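# Flip the gripper housing and return it to its tray

## Task

Flip the loose gripper housing over and set it back into its tray. Its two halves must be joined, and it may stick out past the tray's open side by at most about a fingernail's width. The tray is free to move: it must end up resting on all four feet on the raised bench top, with no foot more than half off an edge. Everything must stay in place without the robot holding it. Finish by opening the grippers and moving the arms away.

## Robot and tools

Robot: two arms, left_arm and right_arm, each ending in a two-finger gripper. The names are just labels. They do not match the left or right side of any camera image.

Frame: every position and orientation is in one shared scene frame. The origin is on the table top midway between the arms. +z is up, +x points out over the table, and left_arm sits on the +y side. Lengths are in metres. Orientations are quaternions written w first (qw, qx, qy, qz).

Gripper axes: the fingers point along the gripper's own +z axis and close along its y axis. The reported end_effector_position is the point between the finger pads, about 1 cm short of the fingertips.

The row format, used by both execute_actions and move, is always 16 numbers covering both arms. First come 8 for left_arm: x, y, z, qw, qx, qy, qz, opening. Then come the same 8 for right_arm. Send all 16 even when only one arm should move. x, y, z and the quaternion give an absolute target pose for that gripper in the scene frame; they are not offsets. Opening runs from -1 (closed) to +1 (fully open, 0.094 m). To keep an arm still, repeat its whole pose and opening exactly as given in the last result from before it was meant to stop. To hold an orientation, send the same quaternion every time rather than copying the drifting reported one. A target more than 0.6 m from the arm's last reported position, measured along any of its gripper's axes, gets the call refused.

execute_actions takes actions, a list that is empty or holds one item. An empty list just reports the current state. An item with rows (1 to 15 rows of 16 numbers) and optional steps (1 to 15, default 15) runs one row per control step of 1/30 s. If there are fewer rows than steps, the last row repeats. An item with only steps (up to 300) is a wait, counted from the previous result, so your thinking time is part of it. The optional pictures flag (true or false) turns the camera images on or off; they are included by default.

move takes target, one 16-number row, and an optional speed in m/s (0.002 to 0.5, default 0.25; rotation is capped at twice that in rad/s). Each gripper travels in a straight line toward its pose, and both arms finish together. A move lasts 0.5 to 10 s and is cut off at 10 s. Openings are sent at the start. The path ignores obstacles and the other arm. Its result adds a move: line: done, off_target, moving, held or fault, plus any limits that acted. limits=paced means the pose was clipped. limits=held means some steps were blocked, and the arm may then move faster than speed. The result also gives each gripper's distance from its pose. Faster moves and targets set deeper past a contact hit and press harder.

wait takes seconds (0 to 10) and sends nothing new. zoom_image takes camera (cam_head_left, cam_head_right, cam_left_wrist or cam_right_wrist) and region [x0, y0, x1, y1] in image pixels, with (0,0) at the top left and at most 504x504. It gives a closer look at that camera's latest image. finished_scene takes scene (the number) and ends it for good, after which it is judged.

Control behaviour: at each step the commanded pose is clipped to within 70 mm and 16 degrees of the measured pose. Position wins over orientation when both cannot be met. After an action ends, an arm continues only to its last clipped pose, so check the reported pose and send the rest in later calls. Expect the arm to stop a centimetre or so off target, usually low. Reported hand positions grow less accurate at long reach. The simulation keeps running while you think and write, so longer replies let time pass.

Results: the state line lists each gripper's position and quaternion (left_arm | right_arm). grip_measured is the finger opening on the command scale; the last number in Joint positions is that opening in metres. Either may be off by about 1 mm. A Hand target line shows where the controller is currently steering. HELD marks steps where a clearance check blocked part of a row, and a pose unreachable line names which arm was changed or blocked. FAULT means an arm has stopped. MOTOR HOT appears at 85 °C; at 100 °C the arm goes limp and drops whatever it holds. Joint torques are noisy and biased. Joint limits in rad: waist ±2.880, shoulder 0 to 3.142, elbow 0 to 3.019, wrist pitch -1.693 to 1.571, wrist yaw ±1.571, wrist roll ±2.094.

Gripping: to hold something, command an opening below grip_measured. About 0.03 below gives a firm grip; less gives a lighter one. Pads press at roughly 50 to 62 N and briefly harder at first contact.

Cameras: cam_head_left and cam_head_right give overhead views, and cam_left_wrist and cam_right_wrist are mounted on the hands, all 504x504.

Avoid: knocking anything off the table, which fails the job. Also avoid letting the arms collide or press on each other, dropping the housing, slamming into things, hard pushes, and holding loads long enough to overheat. Parts may occasionally be tugged or pushed by outside forces. The tray is loose, so bumping it can shift or tip it.

Each tool is called after "Call:" as a command line: name --argument value for each argument, lists and objects as JSON in quotes; but a table of rows of numbers goes row by row, as --pt "numbers of a row", without its own name.

## Session

Call:
execute_actions --actions '[]'

Scene clock: 0.00 s of 5467.00 s.
left_arm: end_effector_position=(+0.9109, +0.5671, +0.1686) grip_measured=+1.000 end_effector_quat_wxyz=(+0.628, -0.307, +0.715, +0.035) | right_arm: end_effector_position=(+0.1318, +0.1288, +0.2506) grip_measured=+1.000 end_effector_quat_wxyz=(-0.064, +0.649, -0.756, -0.058)
Joint positions: left_arm=[ 0.305  2.366  2.028  0.121 -0.213 -0.396  0.094] | right_arm=[ 1.35   1.331  1.274 -1.345 -0.032 -0.159  0.094]
Joint velocities: left_arm=[ 0.005  0.005 -0.027 -0.007 -0.022  0.007  0.   ] | right_arm=[ 0.005 -0.005  0.002 -0.002  0.037 -0.022  0.   ]
Joint torques (N m, as the arm reports them, + toward a larger angle): no reading
Hand target (left_arm): +0.915, +0.568, +0.184; +0.639, -0.305, +0.705, +0.033
Hand target (right_arm): +0.134, +0.135, +0.259; +0.073, -0.648, +0.755, +0.063

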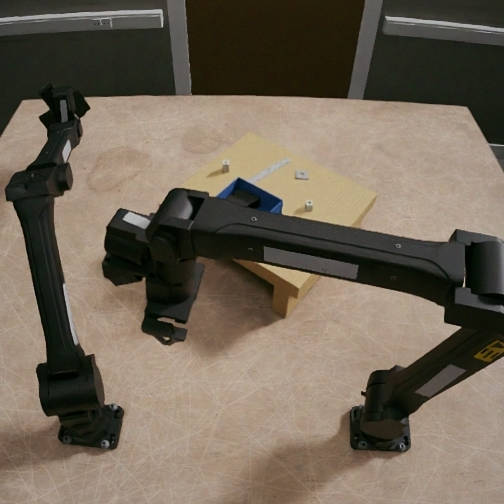

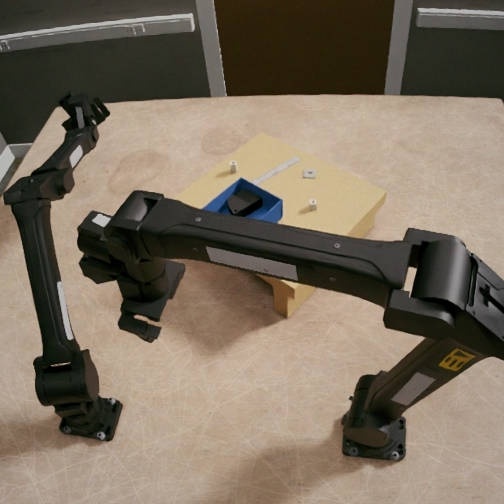

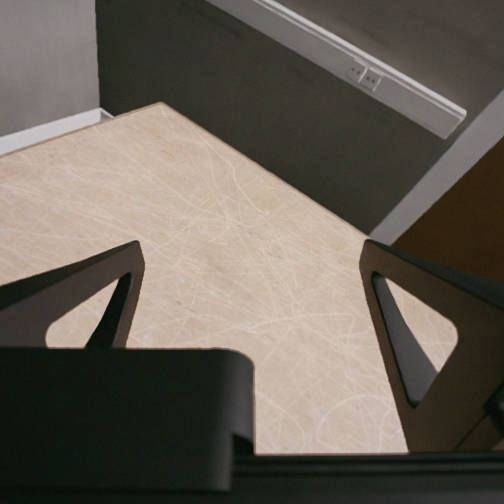

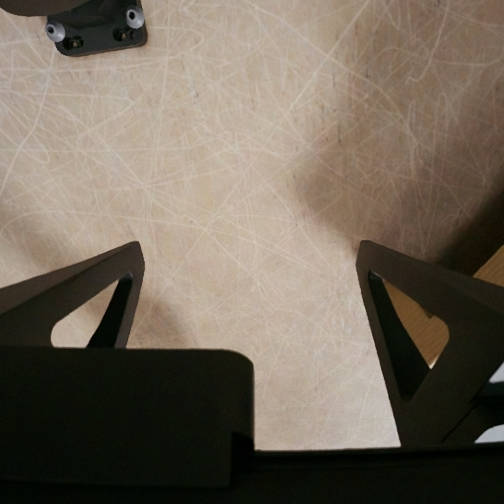

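Call:
move --target '[0.3,0.55,0.3,0,-0.3,0.95,0,1,0.3,-0.5,0.3,0,0.3,0.95,0,1]' --speed 0.3

Call:
zoom_image --camera "cam_head_left" --region '[130,120,390,330]'

Call:
zoom_image --camera "cam_head_right" --region '[130,120,390,330]'

Scene clock: 8.13 s of 5467.00 s.
left_arm: end_effector_position=(+0.3053, +0.5506, +0.2961) grip_measured=+1.000 end_effector_quat_wxyz=(+0.002, -0.308, +0.951, +0.007) | right_arm: end_effector_position=(+0.2922, -0.4998, +0.2822) grip_measured=+1.000 end_effector_quat_wxyz=(-0.004, +0.295, +0.955, -0.004)
Joint positions: left_arm=[ 0.749  1.336  1.408 -1.634 -0.012  0.061  0.094] | right_arm=[-0.572  1.295  1.334 -1.613  0.011 -0.066  0.094]
Joint velocities: left_arm=[ 0.005 -0.015 -0.007  0.002 -0.007  0.022  0.   ] | right_arm=[-0.005 -0.005  0.002  0.012  0.037  0.066  0.   ]
Joint torques (N m, as the arm reports them, + toward a larger angle): left_arm=[  1.54 -11.07   9.15   0.19  -0.13   0.04] | right_arm=[ 0.18 -8.78 11.29  0.77  0.15  0.02]
Hand target (left_arm): +0.302, +0.549, +0.298; -0.001, -0.304, +0.953, +0.007
Hand target (right_arm): +0.302, -0.509, +0.299; +0.018, +0.301, +0.953, -0.015
Off the commanded pose (left_arm): 0.007 m, 1 deg.
Off the commanded pose (right_arm): 0.019 m, 1 deg.
After step 90, 1.23 s passed at rest.
move: off_target (right_arm)

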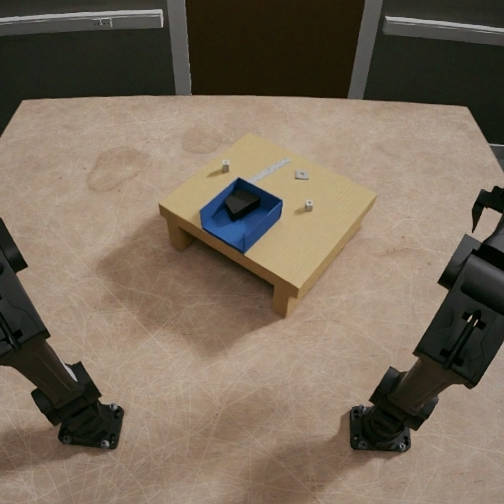

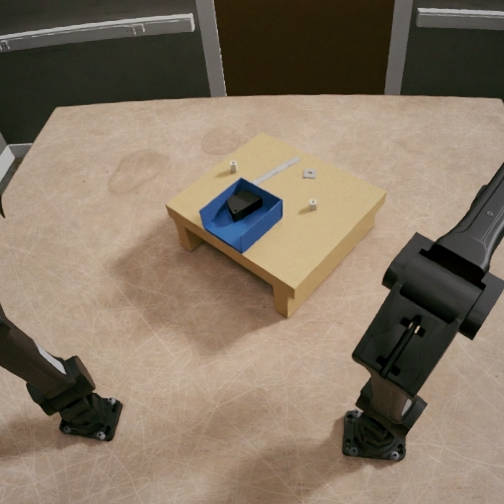

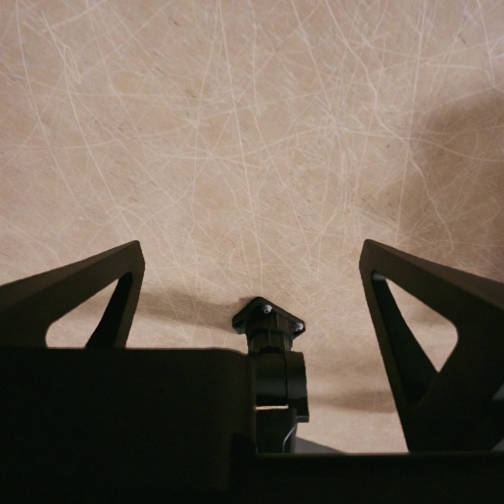

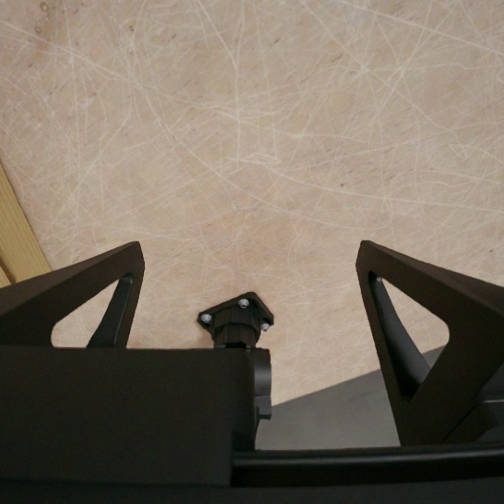

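Region (130, 120, 390, 330) of cam_head_left's 504x504 image, scaled by 1.938, with more detail than that image has; it fills the top 407 rows of this view, and the rest is white.

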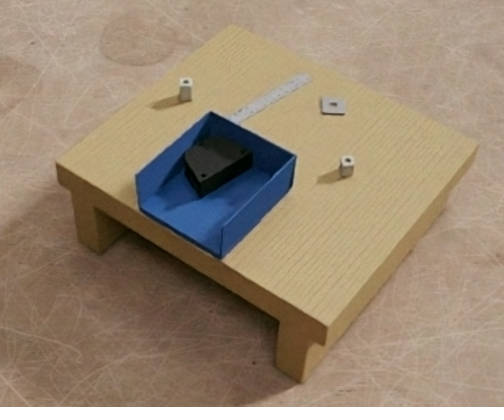

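Region (130, 120, 390, 330) of cam_head_right's 504x504 image, scaled by 1.938, with more detail than that image has; it fills the top 407 rows of this view, and the rest is white.

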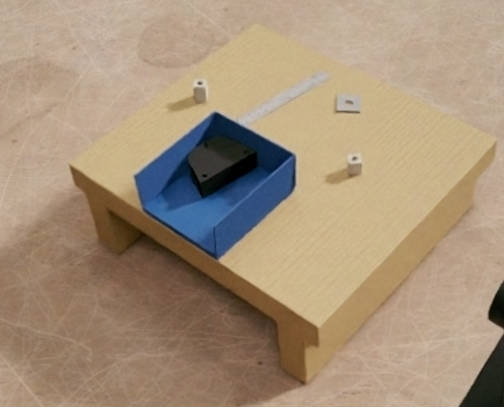

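Call:
move --target '[0.3,0.55,0.3,0,-0.3,0.95,0,1,0.45,-0.02,0.33,0.30,0,0.954,0,1]' --speed 0.3

Scene clock: 14.20 s of 5467.00 s.
left_arm: end_effector_position=(+0.3037, +0.5495, +0.2961) grip_measured=+1.000 end_effector_quat_wxyz=(-0.001, -0.302, +0.953, +0.002) | right_arm: end_effector_position=(+0.4352, -0.0197, +0.3098) grip_measured=+1.000 end_effector_quat_wxyz=(+0.273, -0.010, +0.962, -0.002)
Joint positions: left_arm=[ 0.753  1.336  1.408 -1.642 -0.003  0.079  0.094] | right_arm=[ 0.736  1.356  1.375 -1.13   0.319  0.546  0.094]
Joint velocities: left_arm=[-0.005 -0.005  0.017  0.012 -0.051  0.022  0.   ] | right_arm=[ 0.005 -0.005  0.002  0.002 -0.066  0.007  0.   ]
Joint torques (N m, as the arm reports them, + toward a larger angle): left_arm=[  2.18 -10.85   9.65   0.16   0.06   0.07] | right_arm=[ -0.36 -10.5   12.15   1.69   0.39   0.07]
Hand target (left_arm): +0.300, +0.550, +0.300; +0.000, -0.301, +0.954, +0.000
Hand target (right_arm): +0.448, -0.015, +0.333; +0.295, +0.003, +0.955, +0.013
Off the commanded pose (left_arm): 0.005 m, 0 deg.
Off the commanded pose (right_arm): 0.025 m, 3 deg.
After step 90, 0.90 s passed at rest.
move: off_target (right_arm)

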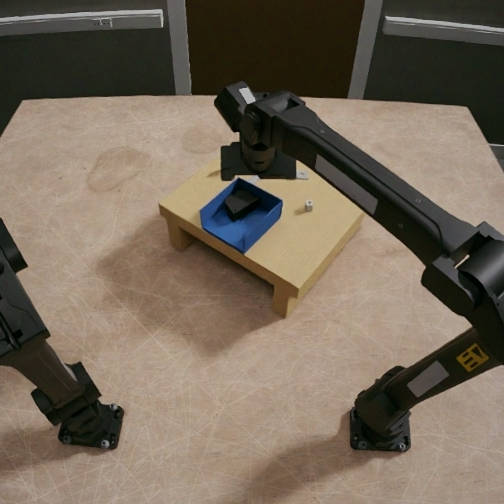

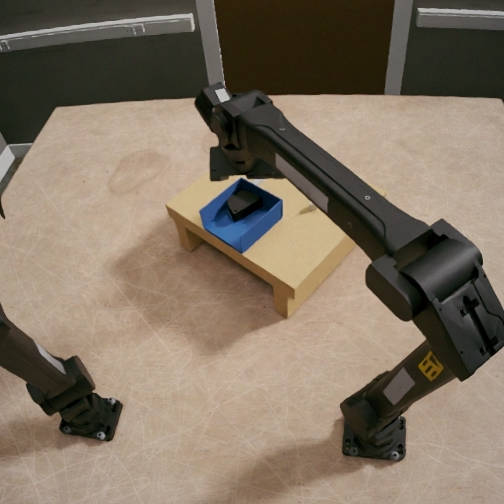

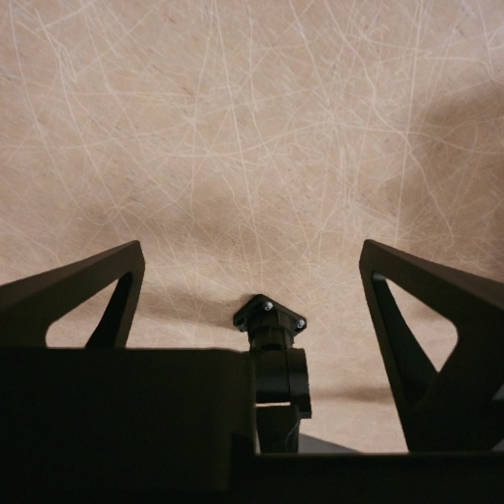

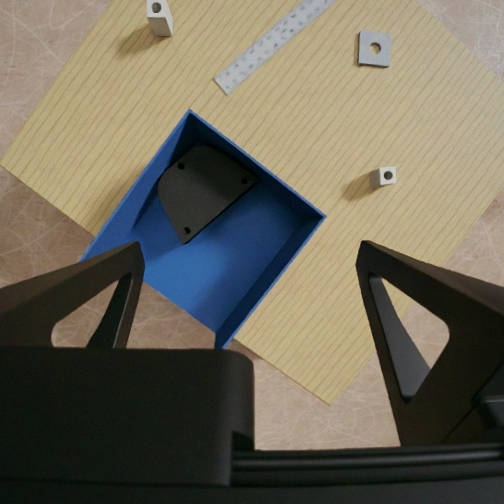

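Call:
move --target '[0.3,0.55,0.3,0,-0.3,0.95,0,1,0.40,0.03,0.33,0.30,0,0.954,0,1]'

Scene clock: 18.60 s of 5467.00 s.
left_arm: end_effector_position=(+0.3038, +0.5494, +0.2961) grip_measured=+1.000 end_effector_quat_wxyz=(-0.000, -0.302, +0.953, +0.001) | right_arm: end_effector_position=(+0.3916, +0.0286, +0.3113) grip_measured=+1.000 end_effector_quat_wxyz=(+0.287, -0.013, +0.958, -0.008)
Joint positions: left_arm=[ 0.753  1.336  1.408 -1.642 -0.003  0.079  0.094] | right_arm=[ 0.9    1.356  1.375 -1.169  0.416  0.69   0.094]
Joint velocities: left_arm=[-0.015 -0.005 -0.022 -0.012 -0.007 -0.007  0.   ] | right_arm=[-0.005  0.005  0.017  0.002  0.007 -0.022  0.   ]
Joint torques (N m, as the arm reports them, + toward a larger angle): left_arm=[  2.01 -11.06   9.64   0.1    0.06   0.06] | right_arm=[ -0.58 -10.61  11.44   0.81   0.46   0.04]
Hand target (left_arm): +0.300, +0.550, +0.300; +0.000, -0.301, +0.954, -0.000
Hand target (right_arm): +0.399, +0.030, +0.330; +0.298, +0.000, +0.954, +0.001
Off the commanded pose (left_arm): 0.006 m, 0 deg.
Off the commanded pose (right_arm): 0.021 m, 2 deg.
After step 90, 0.50 s passed at rest.
move: off_target (right_arm)

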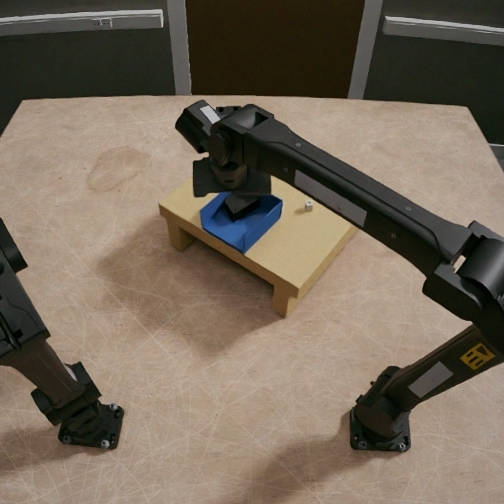

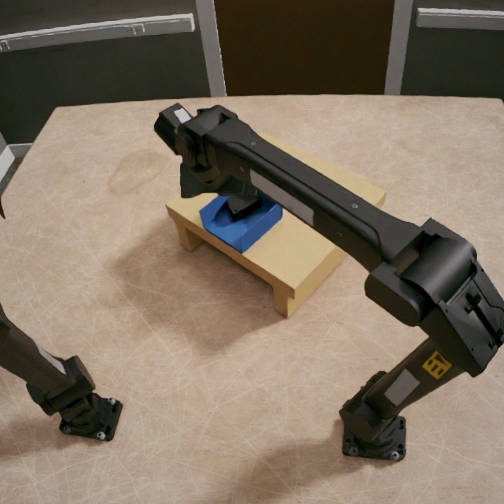

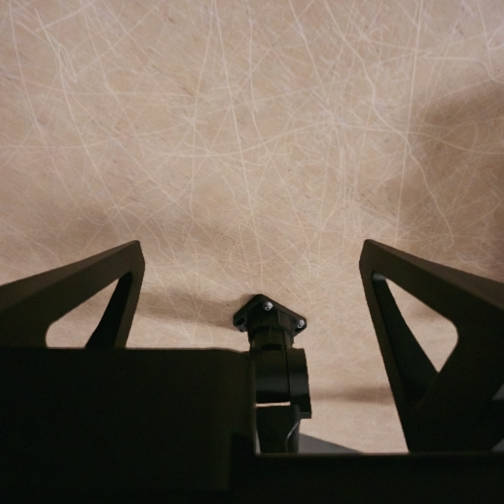

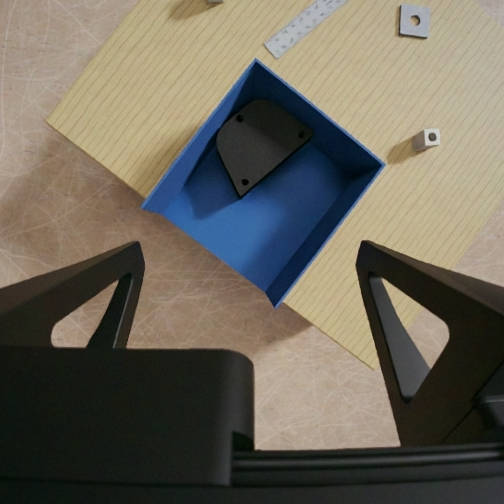

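Call:
move --target '[0.28,0.145,0.19,0.78,0.19,0.54,-0.27,1,0.45,-0.2,0.33,0.30,0,0.954,0,1]'

Scene clock: 32.63 s of 5467.00 s.
left_arm: end_effector_position=(+0.2801, +0.2197, +0.2087) grip_measured=+1.000 end_effector_quat_wxyz=(+0.668, +0.091, +0.700, -0.236) | right_arm: end_effector_position=(+0.4504, -0.2008, +0.3280) grip_measured=+1.000 end_effector_quat_wxyz=(+0.297, +0.001, +0.955, -0.008)
Joint positions: left_arm=[-0.012  0.223  0.031  0.197  0.396 -0.211  0.094] | right_arm=[ 0.306  1.157  1.227 -1.05   0.135  0.174  0.094]
Joint velocities: left_arm=[-0.005 -0.005  0.017 -0.012  0.007 -0.007  0.   ] | right_arm=[-0.005 -0.005 -0.007 -0.012  0.022 -0.022  0.   ]
Joint torques (N m, as the arm reports them, + toward a larger angle): left_arm=[ 1.96  1.86 10.96  1.82 -0.05 -0.01] | right_arm=[-0.51 -8.71  8.17  2.04 -0.06 -0.16]
Hand target (left_arm): +0.281, +0.222, +0.213; +0.672, +0.089, +0.698, -0.233
Hand target (right_arm): +0.451, -0.202, +0.331; +0.306, -0.003, +0.952, -0.006
Off the commanded pose (left_arm): 0.077 m, 25 deg; position and orientation clipped at the last step of the last action.
Off the commanded pose (right_arm): 0.002 m, 1 deg.
After step 90, 6.30 s passed at rest.
move: held (left_arm); limits=paced,held; held on 32 of 142 steps (left_arm), including the last (left_arm)
pose unreachable (left arm): on one or more control steps of this call this arm could not follow its commanded pose, so it was not sent that pose on those steps. On the call's last step it was still not sent that pose. It may still have moved: this result reports where it is.
cause: the commanded pose would bring two parts of the arm too close to each other (its shoulder (the part past joint 1) and its forearm (the part past joint 3), with joints 2 (shoulder) and 3 (elbow) between them).

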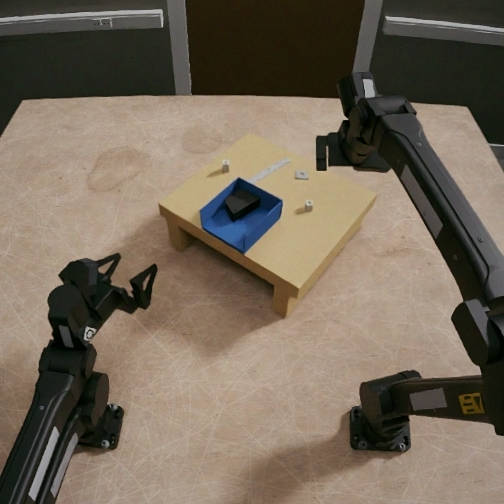

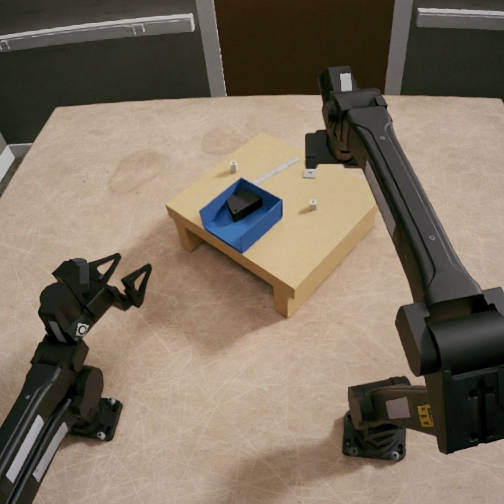

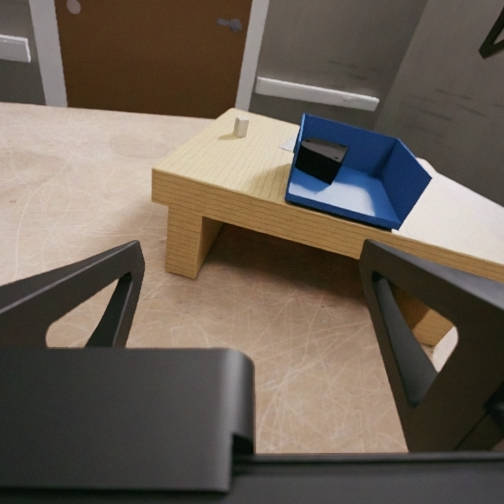

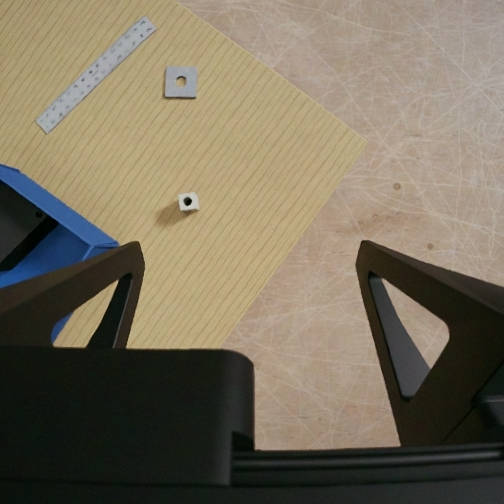

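Call:
zoom_image --camera "cam_left_wrist" --region '[270,100,450,250]'

Region (270, 100, 450, 250) of cam_left_wrist's 504x504 image, scaled by 2.800, with more detail than that image has.

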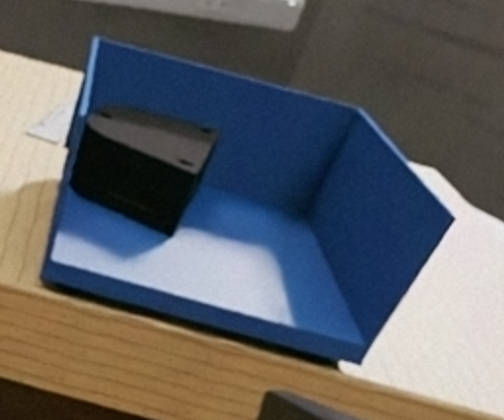

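Call:
move --target '[0.2801,0.2197,0.2087,0.668,0.091,0.70,-0.236,1,0.47,0.02,0.265,0.30,0,0.954,0,1]'

Scene clock: 42.73 s of 5467.00 s.
left_arm: end_effector_position=(+0.2801, +0.2197, +0.2087) grip_measured=+1.000 end_effector_quat_wxyz=(+0.668, +0.091, +0.700, -0.236) | right_arm: end_effector_position=(+0.4546, +0.0142, +0.2419) grip_measured=+1.000 end_effector_quat_wxyz=(+0.275, -0.012, +0.961, -0.010)
Joint positions: left_arm=[-0.012  0.223  0.031  0.197  0.396 -0.211  0.094] | right_arm=[ 0.775  1.468  1.312 -0.972  0.35   0.578  0.094]
Joint velocities: left_arm=[-0.015 -0.005  0.007  0.012 -0.022 -0.022  0.   ] | right_arm=[-0.015  0.005 -0.012 -0.002 -0.066  0.007  0.   ]
Joint torques (N m, as the arm reports them, + toward a larger angle): left_arm=[ 1.13  2.3  10.51  2.05 -0.06 -0.03] | right_arm=[ -0.25 -12.12  12.07   1.54   0.41   0.05]
Hand target (left_arm): +0.280, +0.220, +0.209; +0.668, +0.091, +0.700, -0.236
Hand target (right_arm): +0.469, +0.021, +0.264; +0.296, +0.002, +0.955, +0.005
Off the commanded pose (left_arm): 0.000 m, 0 deg.
Off the commanded pose (right_arm): 0.028 m, 4 deg.
After step 90, 5.63 s passed at rest.
move: off_target (right_arm)

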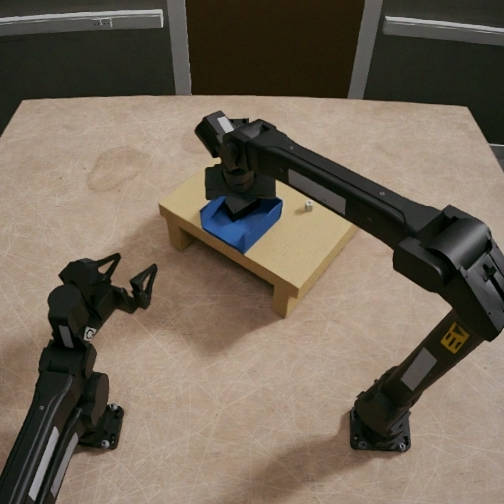

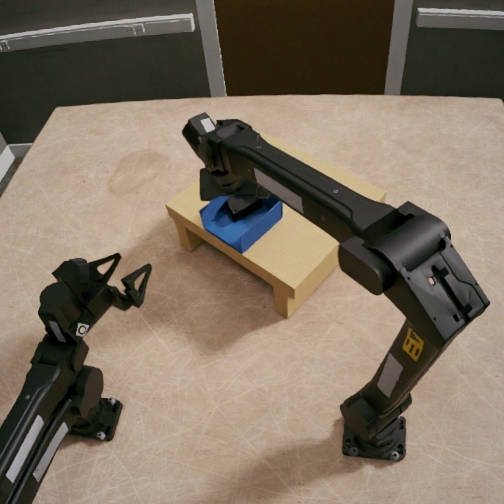

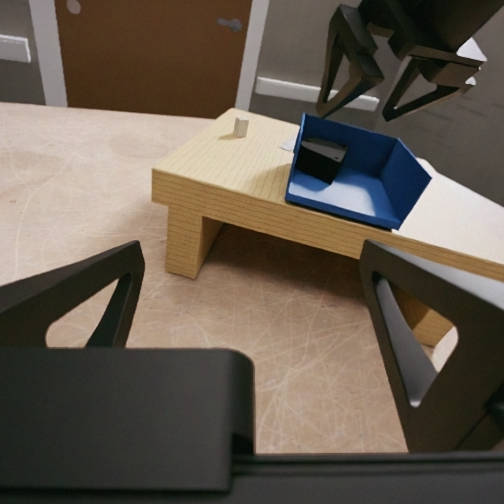

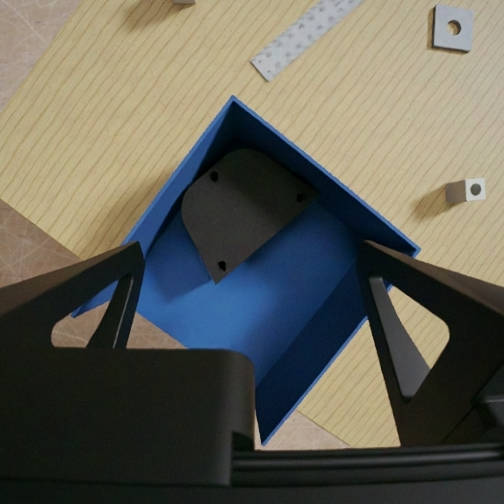

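Call:
zoom_image --camera "cam_left_wrist" --region '[280,0,504,200]'

Call:
zoom_image --camera "cam_head_left" --region '[40,230,180,350]'

Region (280, 0, 504, 200) of cam_left_wrist's 504x504 image, scaled by 2.250, with more detail than that image has; it fills the top 450 rows of this view, and the rest is white.

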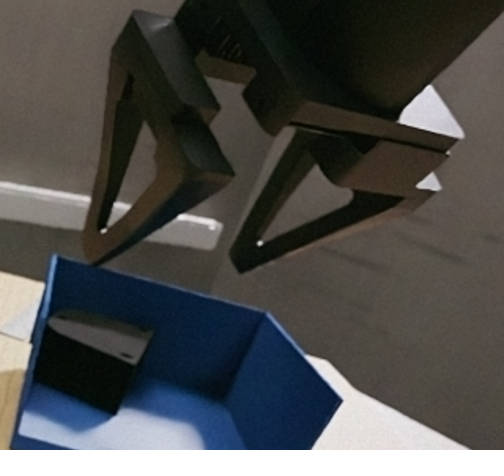

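Region (40, 230, 180, 350) of cam_head_left's 504x504 image, scaled by 3.600, with more detail than that image has; it fills the top 432 rows of this view, and the rest is white.

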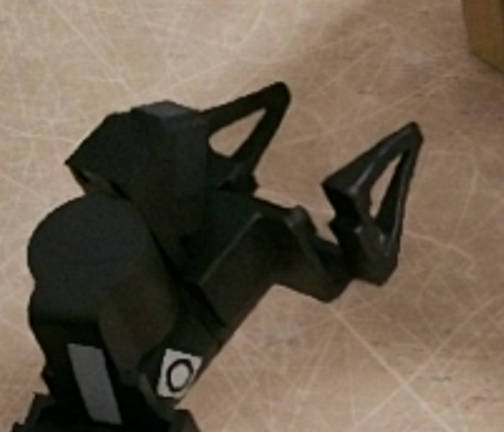

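Call:
move --target '[0.2801,0.2197,0.2087,0.668,0.091,0.70,-0.236,1,0.485,0.02,0.25,0,0.427,0.904,0,0.6]'

Scene clock: 69.50 s of 5467.00 s.
left_arm: end_effector_position=(+0.2801, +0.2197, +0.2087) grip_measured=+1.000 end_effector_quat_wxyz=(+0.668, +0.091, +0.700, -0.236) | right_arm: end_effector_position=(+0.4729, +0.0140, +0.2397) grip_measured=+0.601 end_effector_quat_wxyz=(-0.004, +0.420, +0.908, -0.006)
Joint positions: left_arm=[-0.012  0.223  0.031  0.197  0.396 -0.211  0.094] | right_arm=[ 0.645  1.786  1.784 -1.584  0.001  1.419  0.075]
Joint velocities: left_arm=[-0.005 -0.005  0.002 -0.007 -0.022  0.007  0.   ] | right_arm=[-0.005 -0.015 -0.007 -0.012 -0.007  0.066 -0.   ]
Joint torques (N m, as the arm reports them, + toward a larger angle): left_arm=[ 1.26  2.4  10.52  2.09 -0.06 -0.03] | right_arm=[ -0.18 -15.1   11.49   0.17  -0.05   0.05]
Hand target (left_arm): +0.280, +0.220, +0.209; +0.668, +0.091, +0.700, -0.236
Hand target (right_arm): +0.485, +0.019, +0.248; +0.000, +0.428, +0.904, +0.004
Off the commanded pose (left_arm): 0.000 m, 0 deg.
Off the commanded pose (right_arm): 0.017 m, 1 deg.
After step 90, 21.13 s passed at rest.
move: off_target (right_arm)

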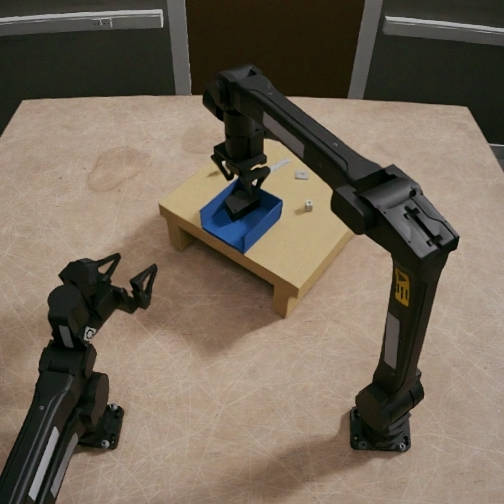

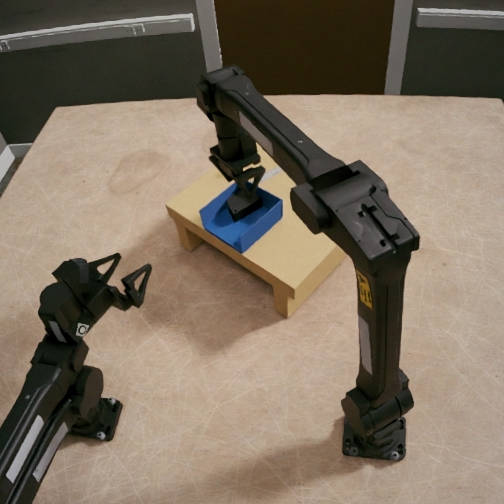

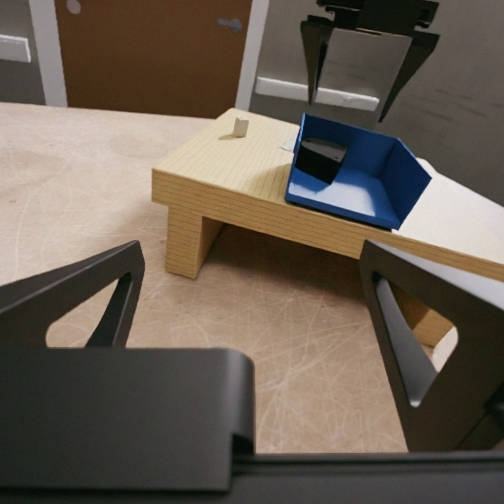

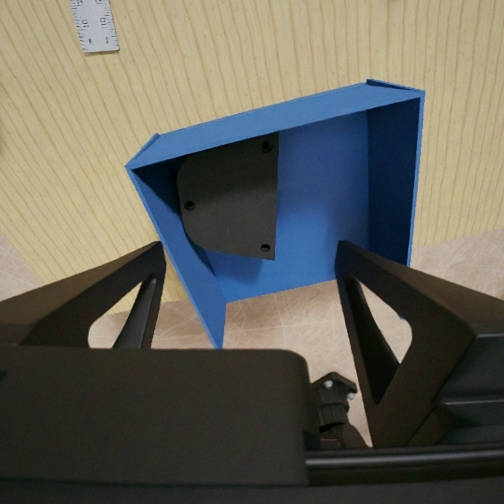

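Call:
move --target '[0.2801,0.2197,0.2087,0.668,0.091,0.70,-0.236,1,0.487,0.021,0.212,0,0.427,0.904,0,0.6]' --speed 0.05

Scene clock: 73.37 s of 5467.00 s.
left_arm: end_effector_position=(+0.2801, +0.2197, +0.2087) grip_measured=+1.000 end_effector_quat_wxyz=(+0.668, +0.091, +0.700, -0.236) | right_arm: end_effector_position=(+0.4839, +0.0207, +0.2247) grip_measured=+0.601 end_effector_quat_wxyz=(+0.004, +0.421, +0.907, +0.006)
Joint positions: left_arm=[-0.012  0.223  0.031  0.197  0.396 -0.211  0.094] | right_arm=[ 0.645  1.803  1.769 -1.523  0.001  1.422  0.075]
Joint velocities: left_arm=[-0.005  0.005 -0.002 -0.002  0.095 -0.037  0.   ] | right_arm=[-0.005  0.005  0.002  0.002  0.022 -0.037  0.001]
Joint torques (N m, as the arm reports them, + toward a larger angle): left_arm=[ 1.3   2.4  10.5   2.1  -0.07 -0.04] | right_arm=[  0.01 -15.46   7.36   0.9    0.08   0.04]
Hand target (left_arm): +0.280, +0.220, +0.209; +0.668, +0.091, +0.700, -0.236
Hand target (right_arm): +0.487, +0.021, +0.212; +0.000, +0.427, +0.904, -0.000
Off the commanded pose (left_arm): 0.000 m, 0 deg.
Off the commanded pose (right_arm): 0.013 m, 1 deg.
move: off_target (right_arm)

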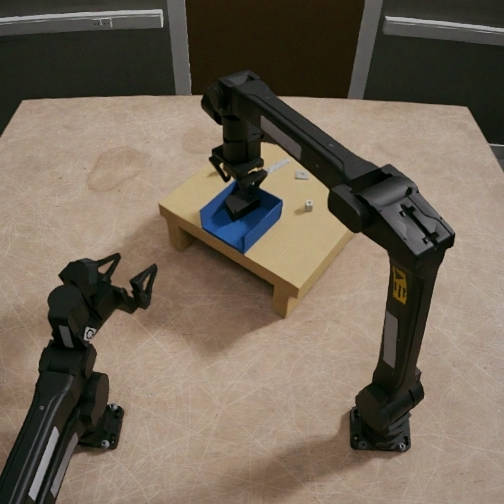

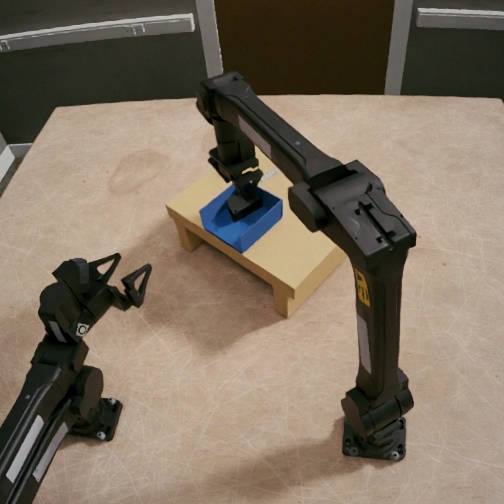

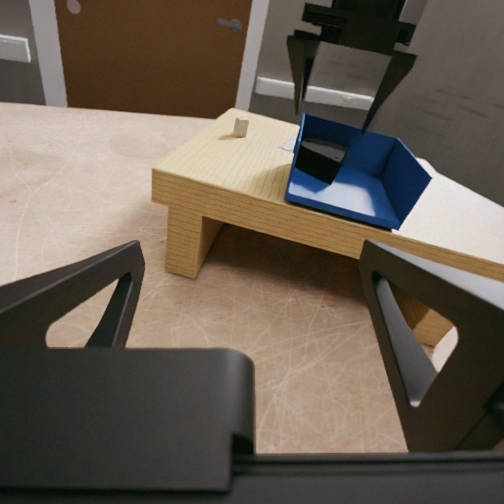

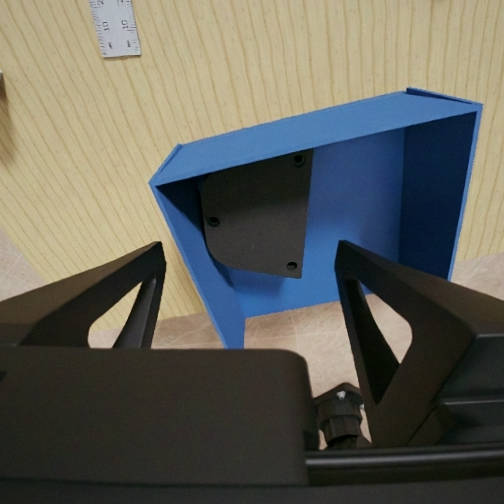

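Call:
move --target '[0.2801,0.2197,0.2087,0.668,0.091,0.70,-0.236,1,0.483,0.018,0.195,0,0.427,0.904,0,0.3]' --speed 0.03

Scene clock: 77.43 s of 5467.00 s.
left_arm: end_effector_position=(+0.2801, +0.2197, +0.2087) grip_measured=+1.000 end_effector_quat_wxyz=(+0.668, +0.091, +0.700, -0.236) | right_arm: end_effector_position=(+0.4859, +0.0224, +0.2199) grip_measured=+0.301 end_effector_quat_wxyz=(+0.013, +0.421, +0.907, +0.021)
Joint positions: left_arm=[-0.012  0.223  0.031  0.197  0.396 -0.211  0.094] | right_arm=[ 0.645  1.787  1.734 -1.469 -0.001  1.422  0.061]
Joint velocities: left_arm=[ 0.005 -0.005 -0.002 -0.002  0.066 -0.037  0.   ] | right_arm=[-0.015  0.005 -0.022  0.002 -0.051  0.007  0.   ]
Joint torques (N m, as the arm reports them, + toward a larger angle): left_arm=[ 1.16  2.26 10.51  2.09 -0.07 -0.02] | right_arm=[ -0.01 -15.08   5.65   0.7    0.18   0.03]
Hand target (left_arm): +0.280, +0.220, +0.209; +0.668, +0.091, +0.700, -0.236
Hand target (right_arm): +0.483, +0.018, +0.195; +0.000, +0.427, +0.904, +0.000
Off the commanded pose (left_arm): 0.000 m, 0 deg.
Off the commanded pose (right_arm): 0.025 m, 3 deg.
move: off_target (right_arm)

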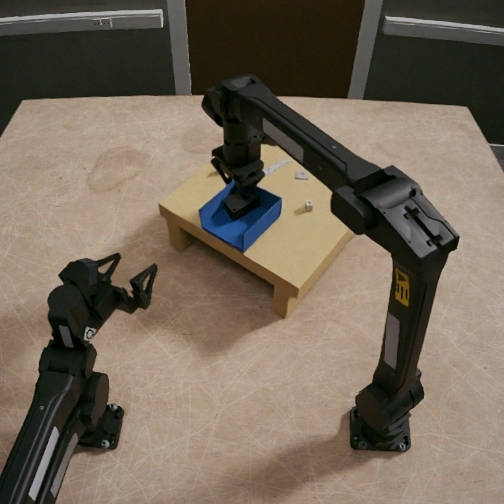

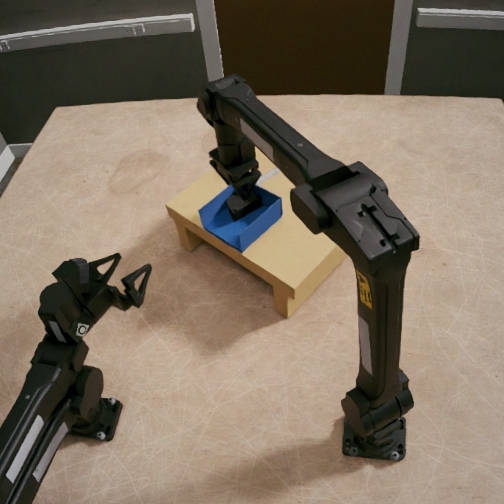

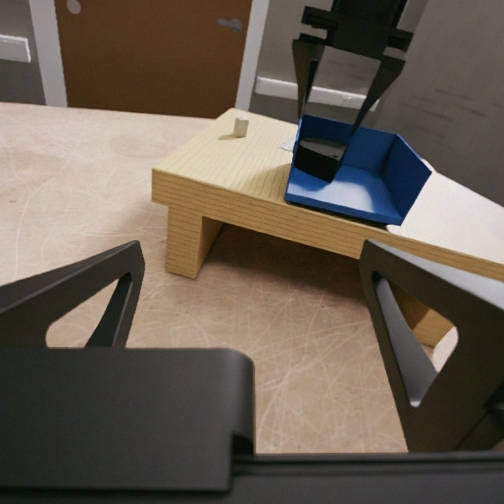

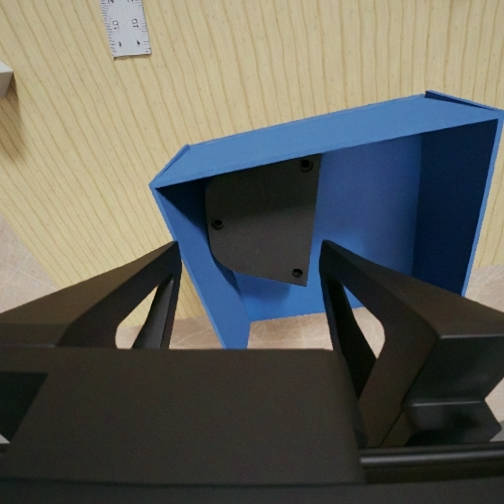

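Call:
move --target '[0.2801,0.2197,0.2087,0.668,0.091,0.70,-0.236,1,0.48,0.012,0.245,0,0.427,0.904,0,0.3]' --speed 0.03

Scene clock: 80.43 s of 5467.00 s.
left_arm: end_effector_position=(+0.2801, +0.2197, +0.2087) grip_measured=+1.000 end_effector_quat_wxyz=(+0.668, +0.091, +0.700, -0.236) | right_arm: end_effector_position=(+0.4676, +0.0105, +0.2269) grip_measured=+0.301 end_effector_quat_wxyz=(-0.011, +0.422, +0.907, -0.015)
Joint positions: left_arm=[-0.012  0.223  0.031  0.197  0.396 -0.211  0.094] | right_arm=[ 0.644  1.784  1.749 -1.572 -0.002  1.422  0.061]
Joint velocities: left_arm=[-0.015 -0.005 -0.002 -0.012 -0.022  0.037  0.   ] | right_arm=[ 0.005 -0.015  0.017 -0.012 -0.022 -0.037 -0.   ]
Joint torques (N m, as the arm reports them, + toward a larger angle): left_arm=[ 1.24  2.48 10.5   2.07 -0.08 -0.04] | right_arm=[ -0.57 -16.85  11.18   0.08   0.15  -0.02]
Hand target (left_arm): +0.280, +0.220, +0.209; +0.668, +0.091, +0.700, -0.236
Hand target (right_arm): +0.479, +0.011, +0.245; +0.000, +0.427, +0.904, +0.000
Off the commanded pose (left_arm): 0.000 m, 0 deg.
Off the commanded pose (right_arm): 0.022 m, 2 deg.
move: off_target (right_arm)

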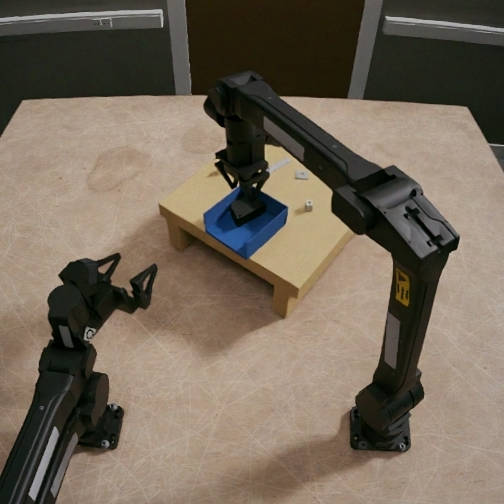

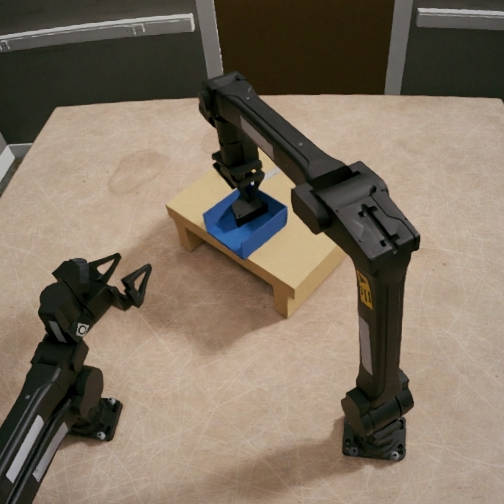

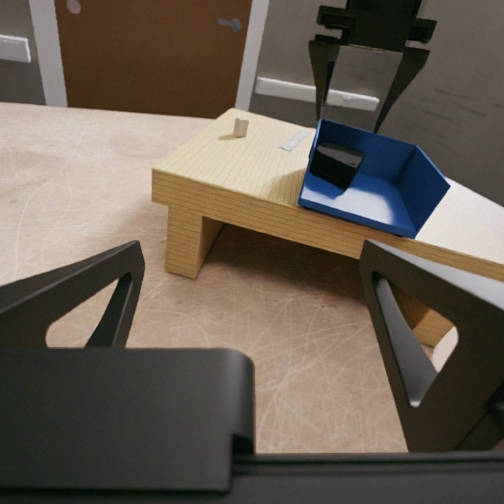

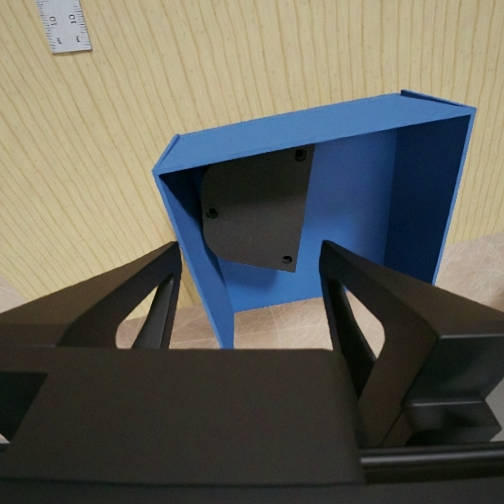

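Call:
move --target '[0.2801,0.2197,0.2087,0.668,0.091,0.70,-0.236,1,0.465,-0.005,0.27,0,0.45,0.893,0,0.45]' --speed 0.05

Call:
move --target '[0.2801,0.2197,0.2087,0.668,0.091,0.70,-0.236,1,0.463,-0.006,0.215,0,0.45,0.893,0,0.45]' --speed 0.04

Scene clock: 88.97 s of 5467.00 s.
left_arm: end_effector_position=(+0.2801, +0.2197, +0.2087) grip_measured=+1.000 end_effector_quat_wxyz=(+0.668, +0.091, +0.700, -0.236) | right_arm: end_effector_position=(+0.4574, -0.0045, +0.2513) grip_measured=+0.449 end_effector_quat_wxyz=(-0.011, +0.442, +0.897, -0.015)
Joint positions: left_arm=[-0.012  0.223  0.031  0.197  0.396 -0.211  0.094] | right_arm=[ 0.63   1.737  1.749 -1.619 -0.002  1.452  0.068]
Joint velocities: left_arm=[ 0.005 -0.015 -0.012 -0.017 -0.095 -0.007  0.   ] | right_arm=[-0.005  0.005 -0.007 -0.032 -0.066 -0.022  0.001]
Joint torques (N m, as the arm reports them, + toward a larger angle): left_arm=[ 1.4   2.37 10.46  2.07 -0.07 -0.03] | right_arm=[ -0.27 -17.11  10.34   0.04   0.2    0.06]
Hand target (left_arm): +0.280, +0.220, +0.209; +0.668, +0.091, +0.700, -0.236
Hand target (right_arm): +0.464, -0.006, +0.270; +0.001, +0.450, +0.893, -0.000
Off the commanded pose (left_arm): 0.000 m, 0 deg.
Off the commanded pose (right_arm): 0.020 m, 2 deg.
After step 90, 4.30 s passed at rest.
move: off_target (right_arm)

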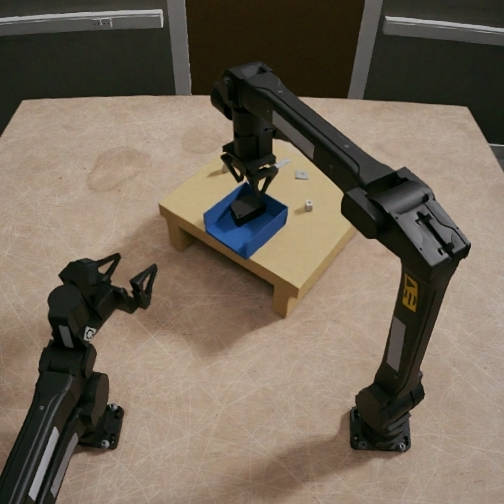

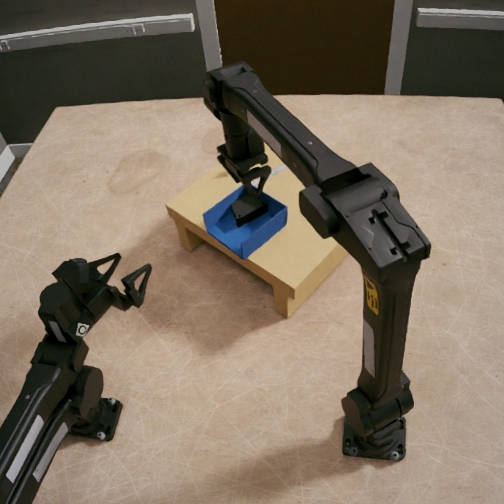

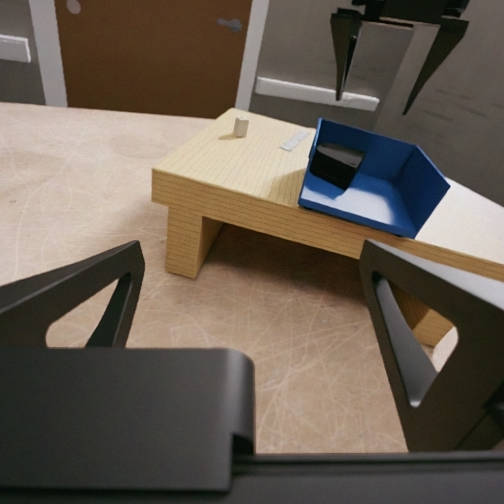

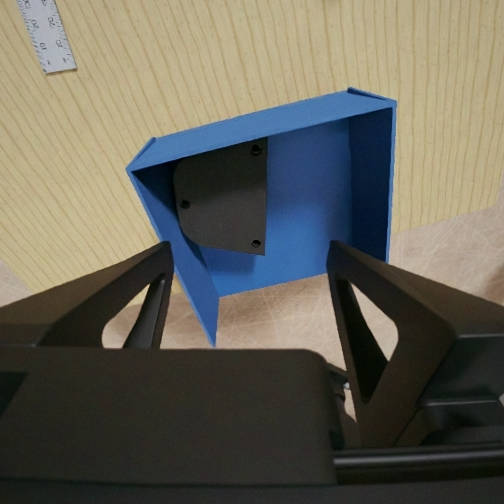

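Scene clock: 90.17 s of 5467.00 s.
left_arm: end_effector_position=(+0.2801, +0.2197, +0.2087) grip_measured=+1.000 end_effector_quat_wxyz=(+0.668, +0.091, +0.700, -0.236) | right_arm: end_effector_position=(+0.4611, -0.0022, +0.2133) grip_measured=+0.449 end_effector_quat_wxyz=(-0.004, +0.442, +0.897, -0.005)
Joint positions: left_arm=[-0.012  0.223  0.031  0.197  0.396 -0.211  0.094] | right_arm=[ 0.63   1.737  1.649 -1.496 -0.002  1.453  0.068]
Joint velocities: left_arm=[-0.005  0.005 -0.007  0.017 -0.11  -0.007  0.   ] | right_arm=[-0.005  0.005  0.002 -0.017  0.051 -0.007  0.   ]
Joint torques (N m, as the arm reports them, + toward a larger angle): left_arm=[ 1.25  2.3  10.51  2.07 -0.05 -0.03] | right_arm=[ -0.35 -17.16   7.2    0.77   0.19   0.05]
Hand target (left_arm): +0.280, +0.220, +0.209; +0.668, +0.091, +0.700, -0.236
Hand target (right_arm): +0.464, -0.006, +0.215; +0.000, +0.450, +0.893, -0.000
Off the commanded pose (left_arm): 0.000 m, 0 deg.
Off the commanded pose (right_arm): 0.005 m, 1 deg.
move: done

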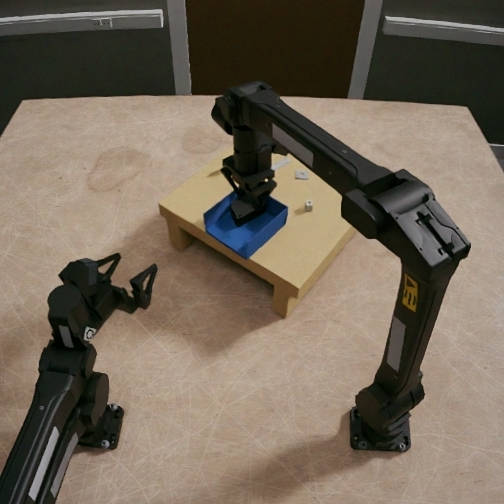

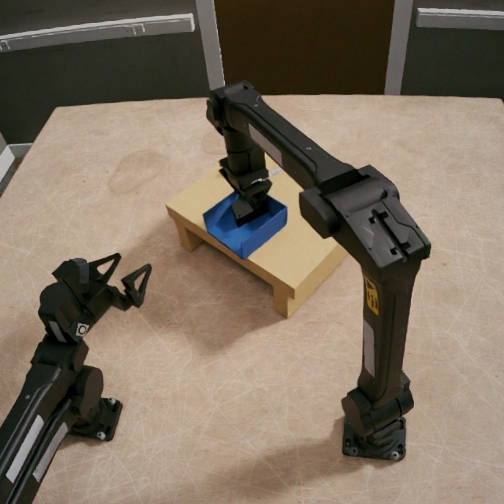

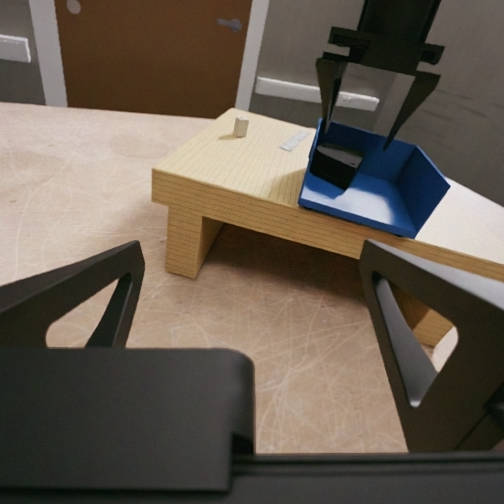

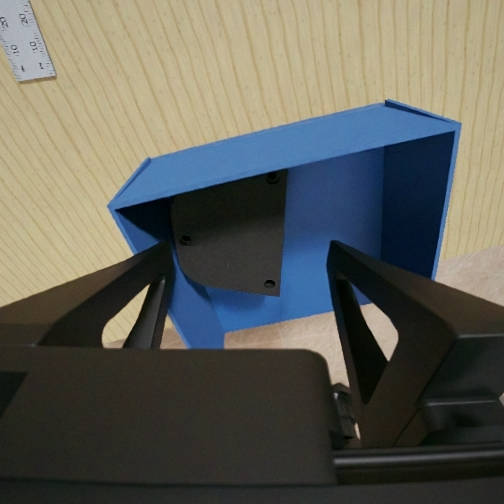

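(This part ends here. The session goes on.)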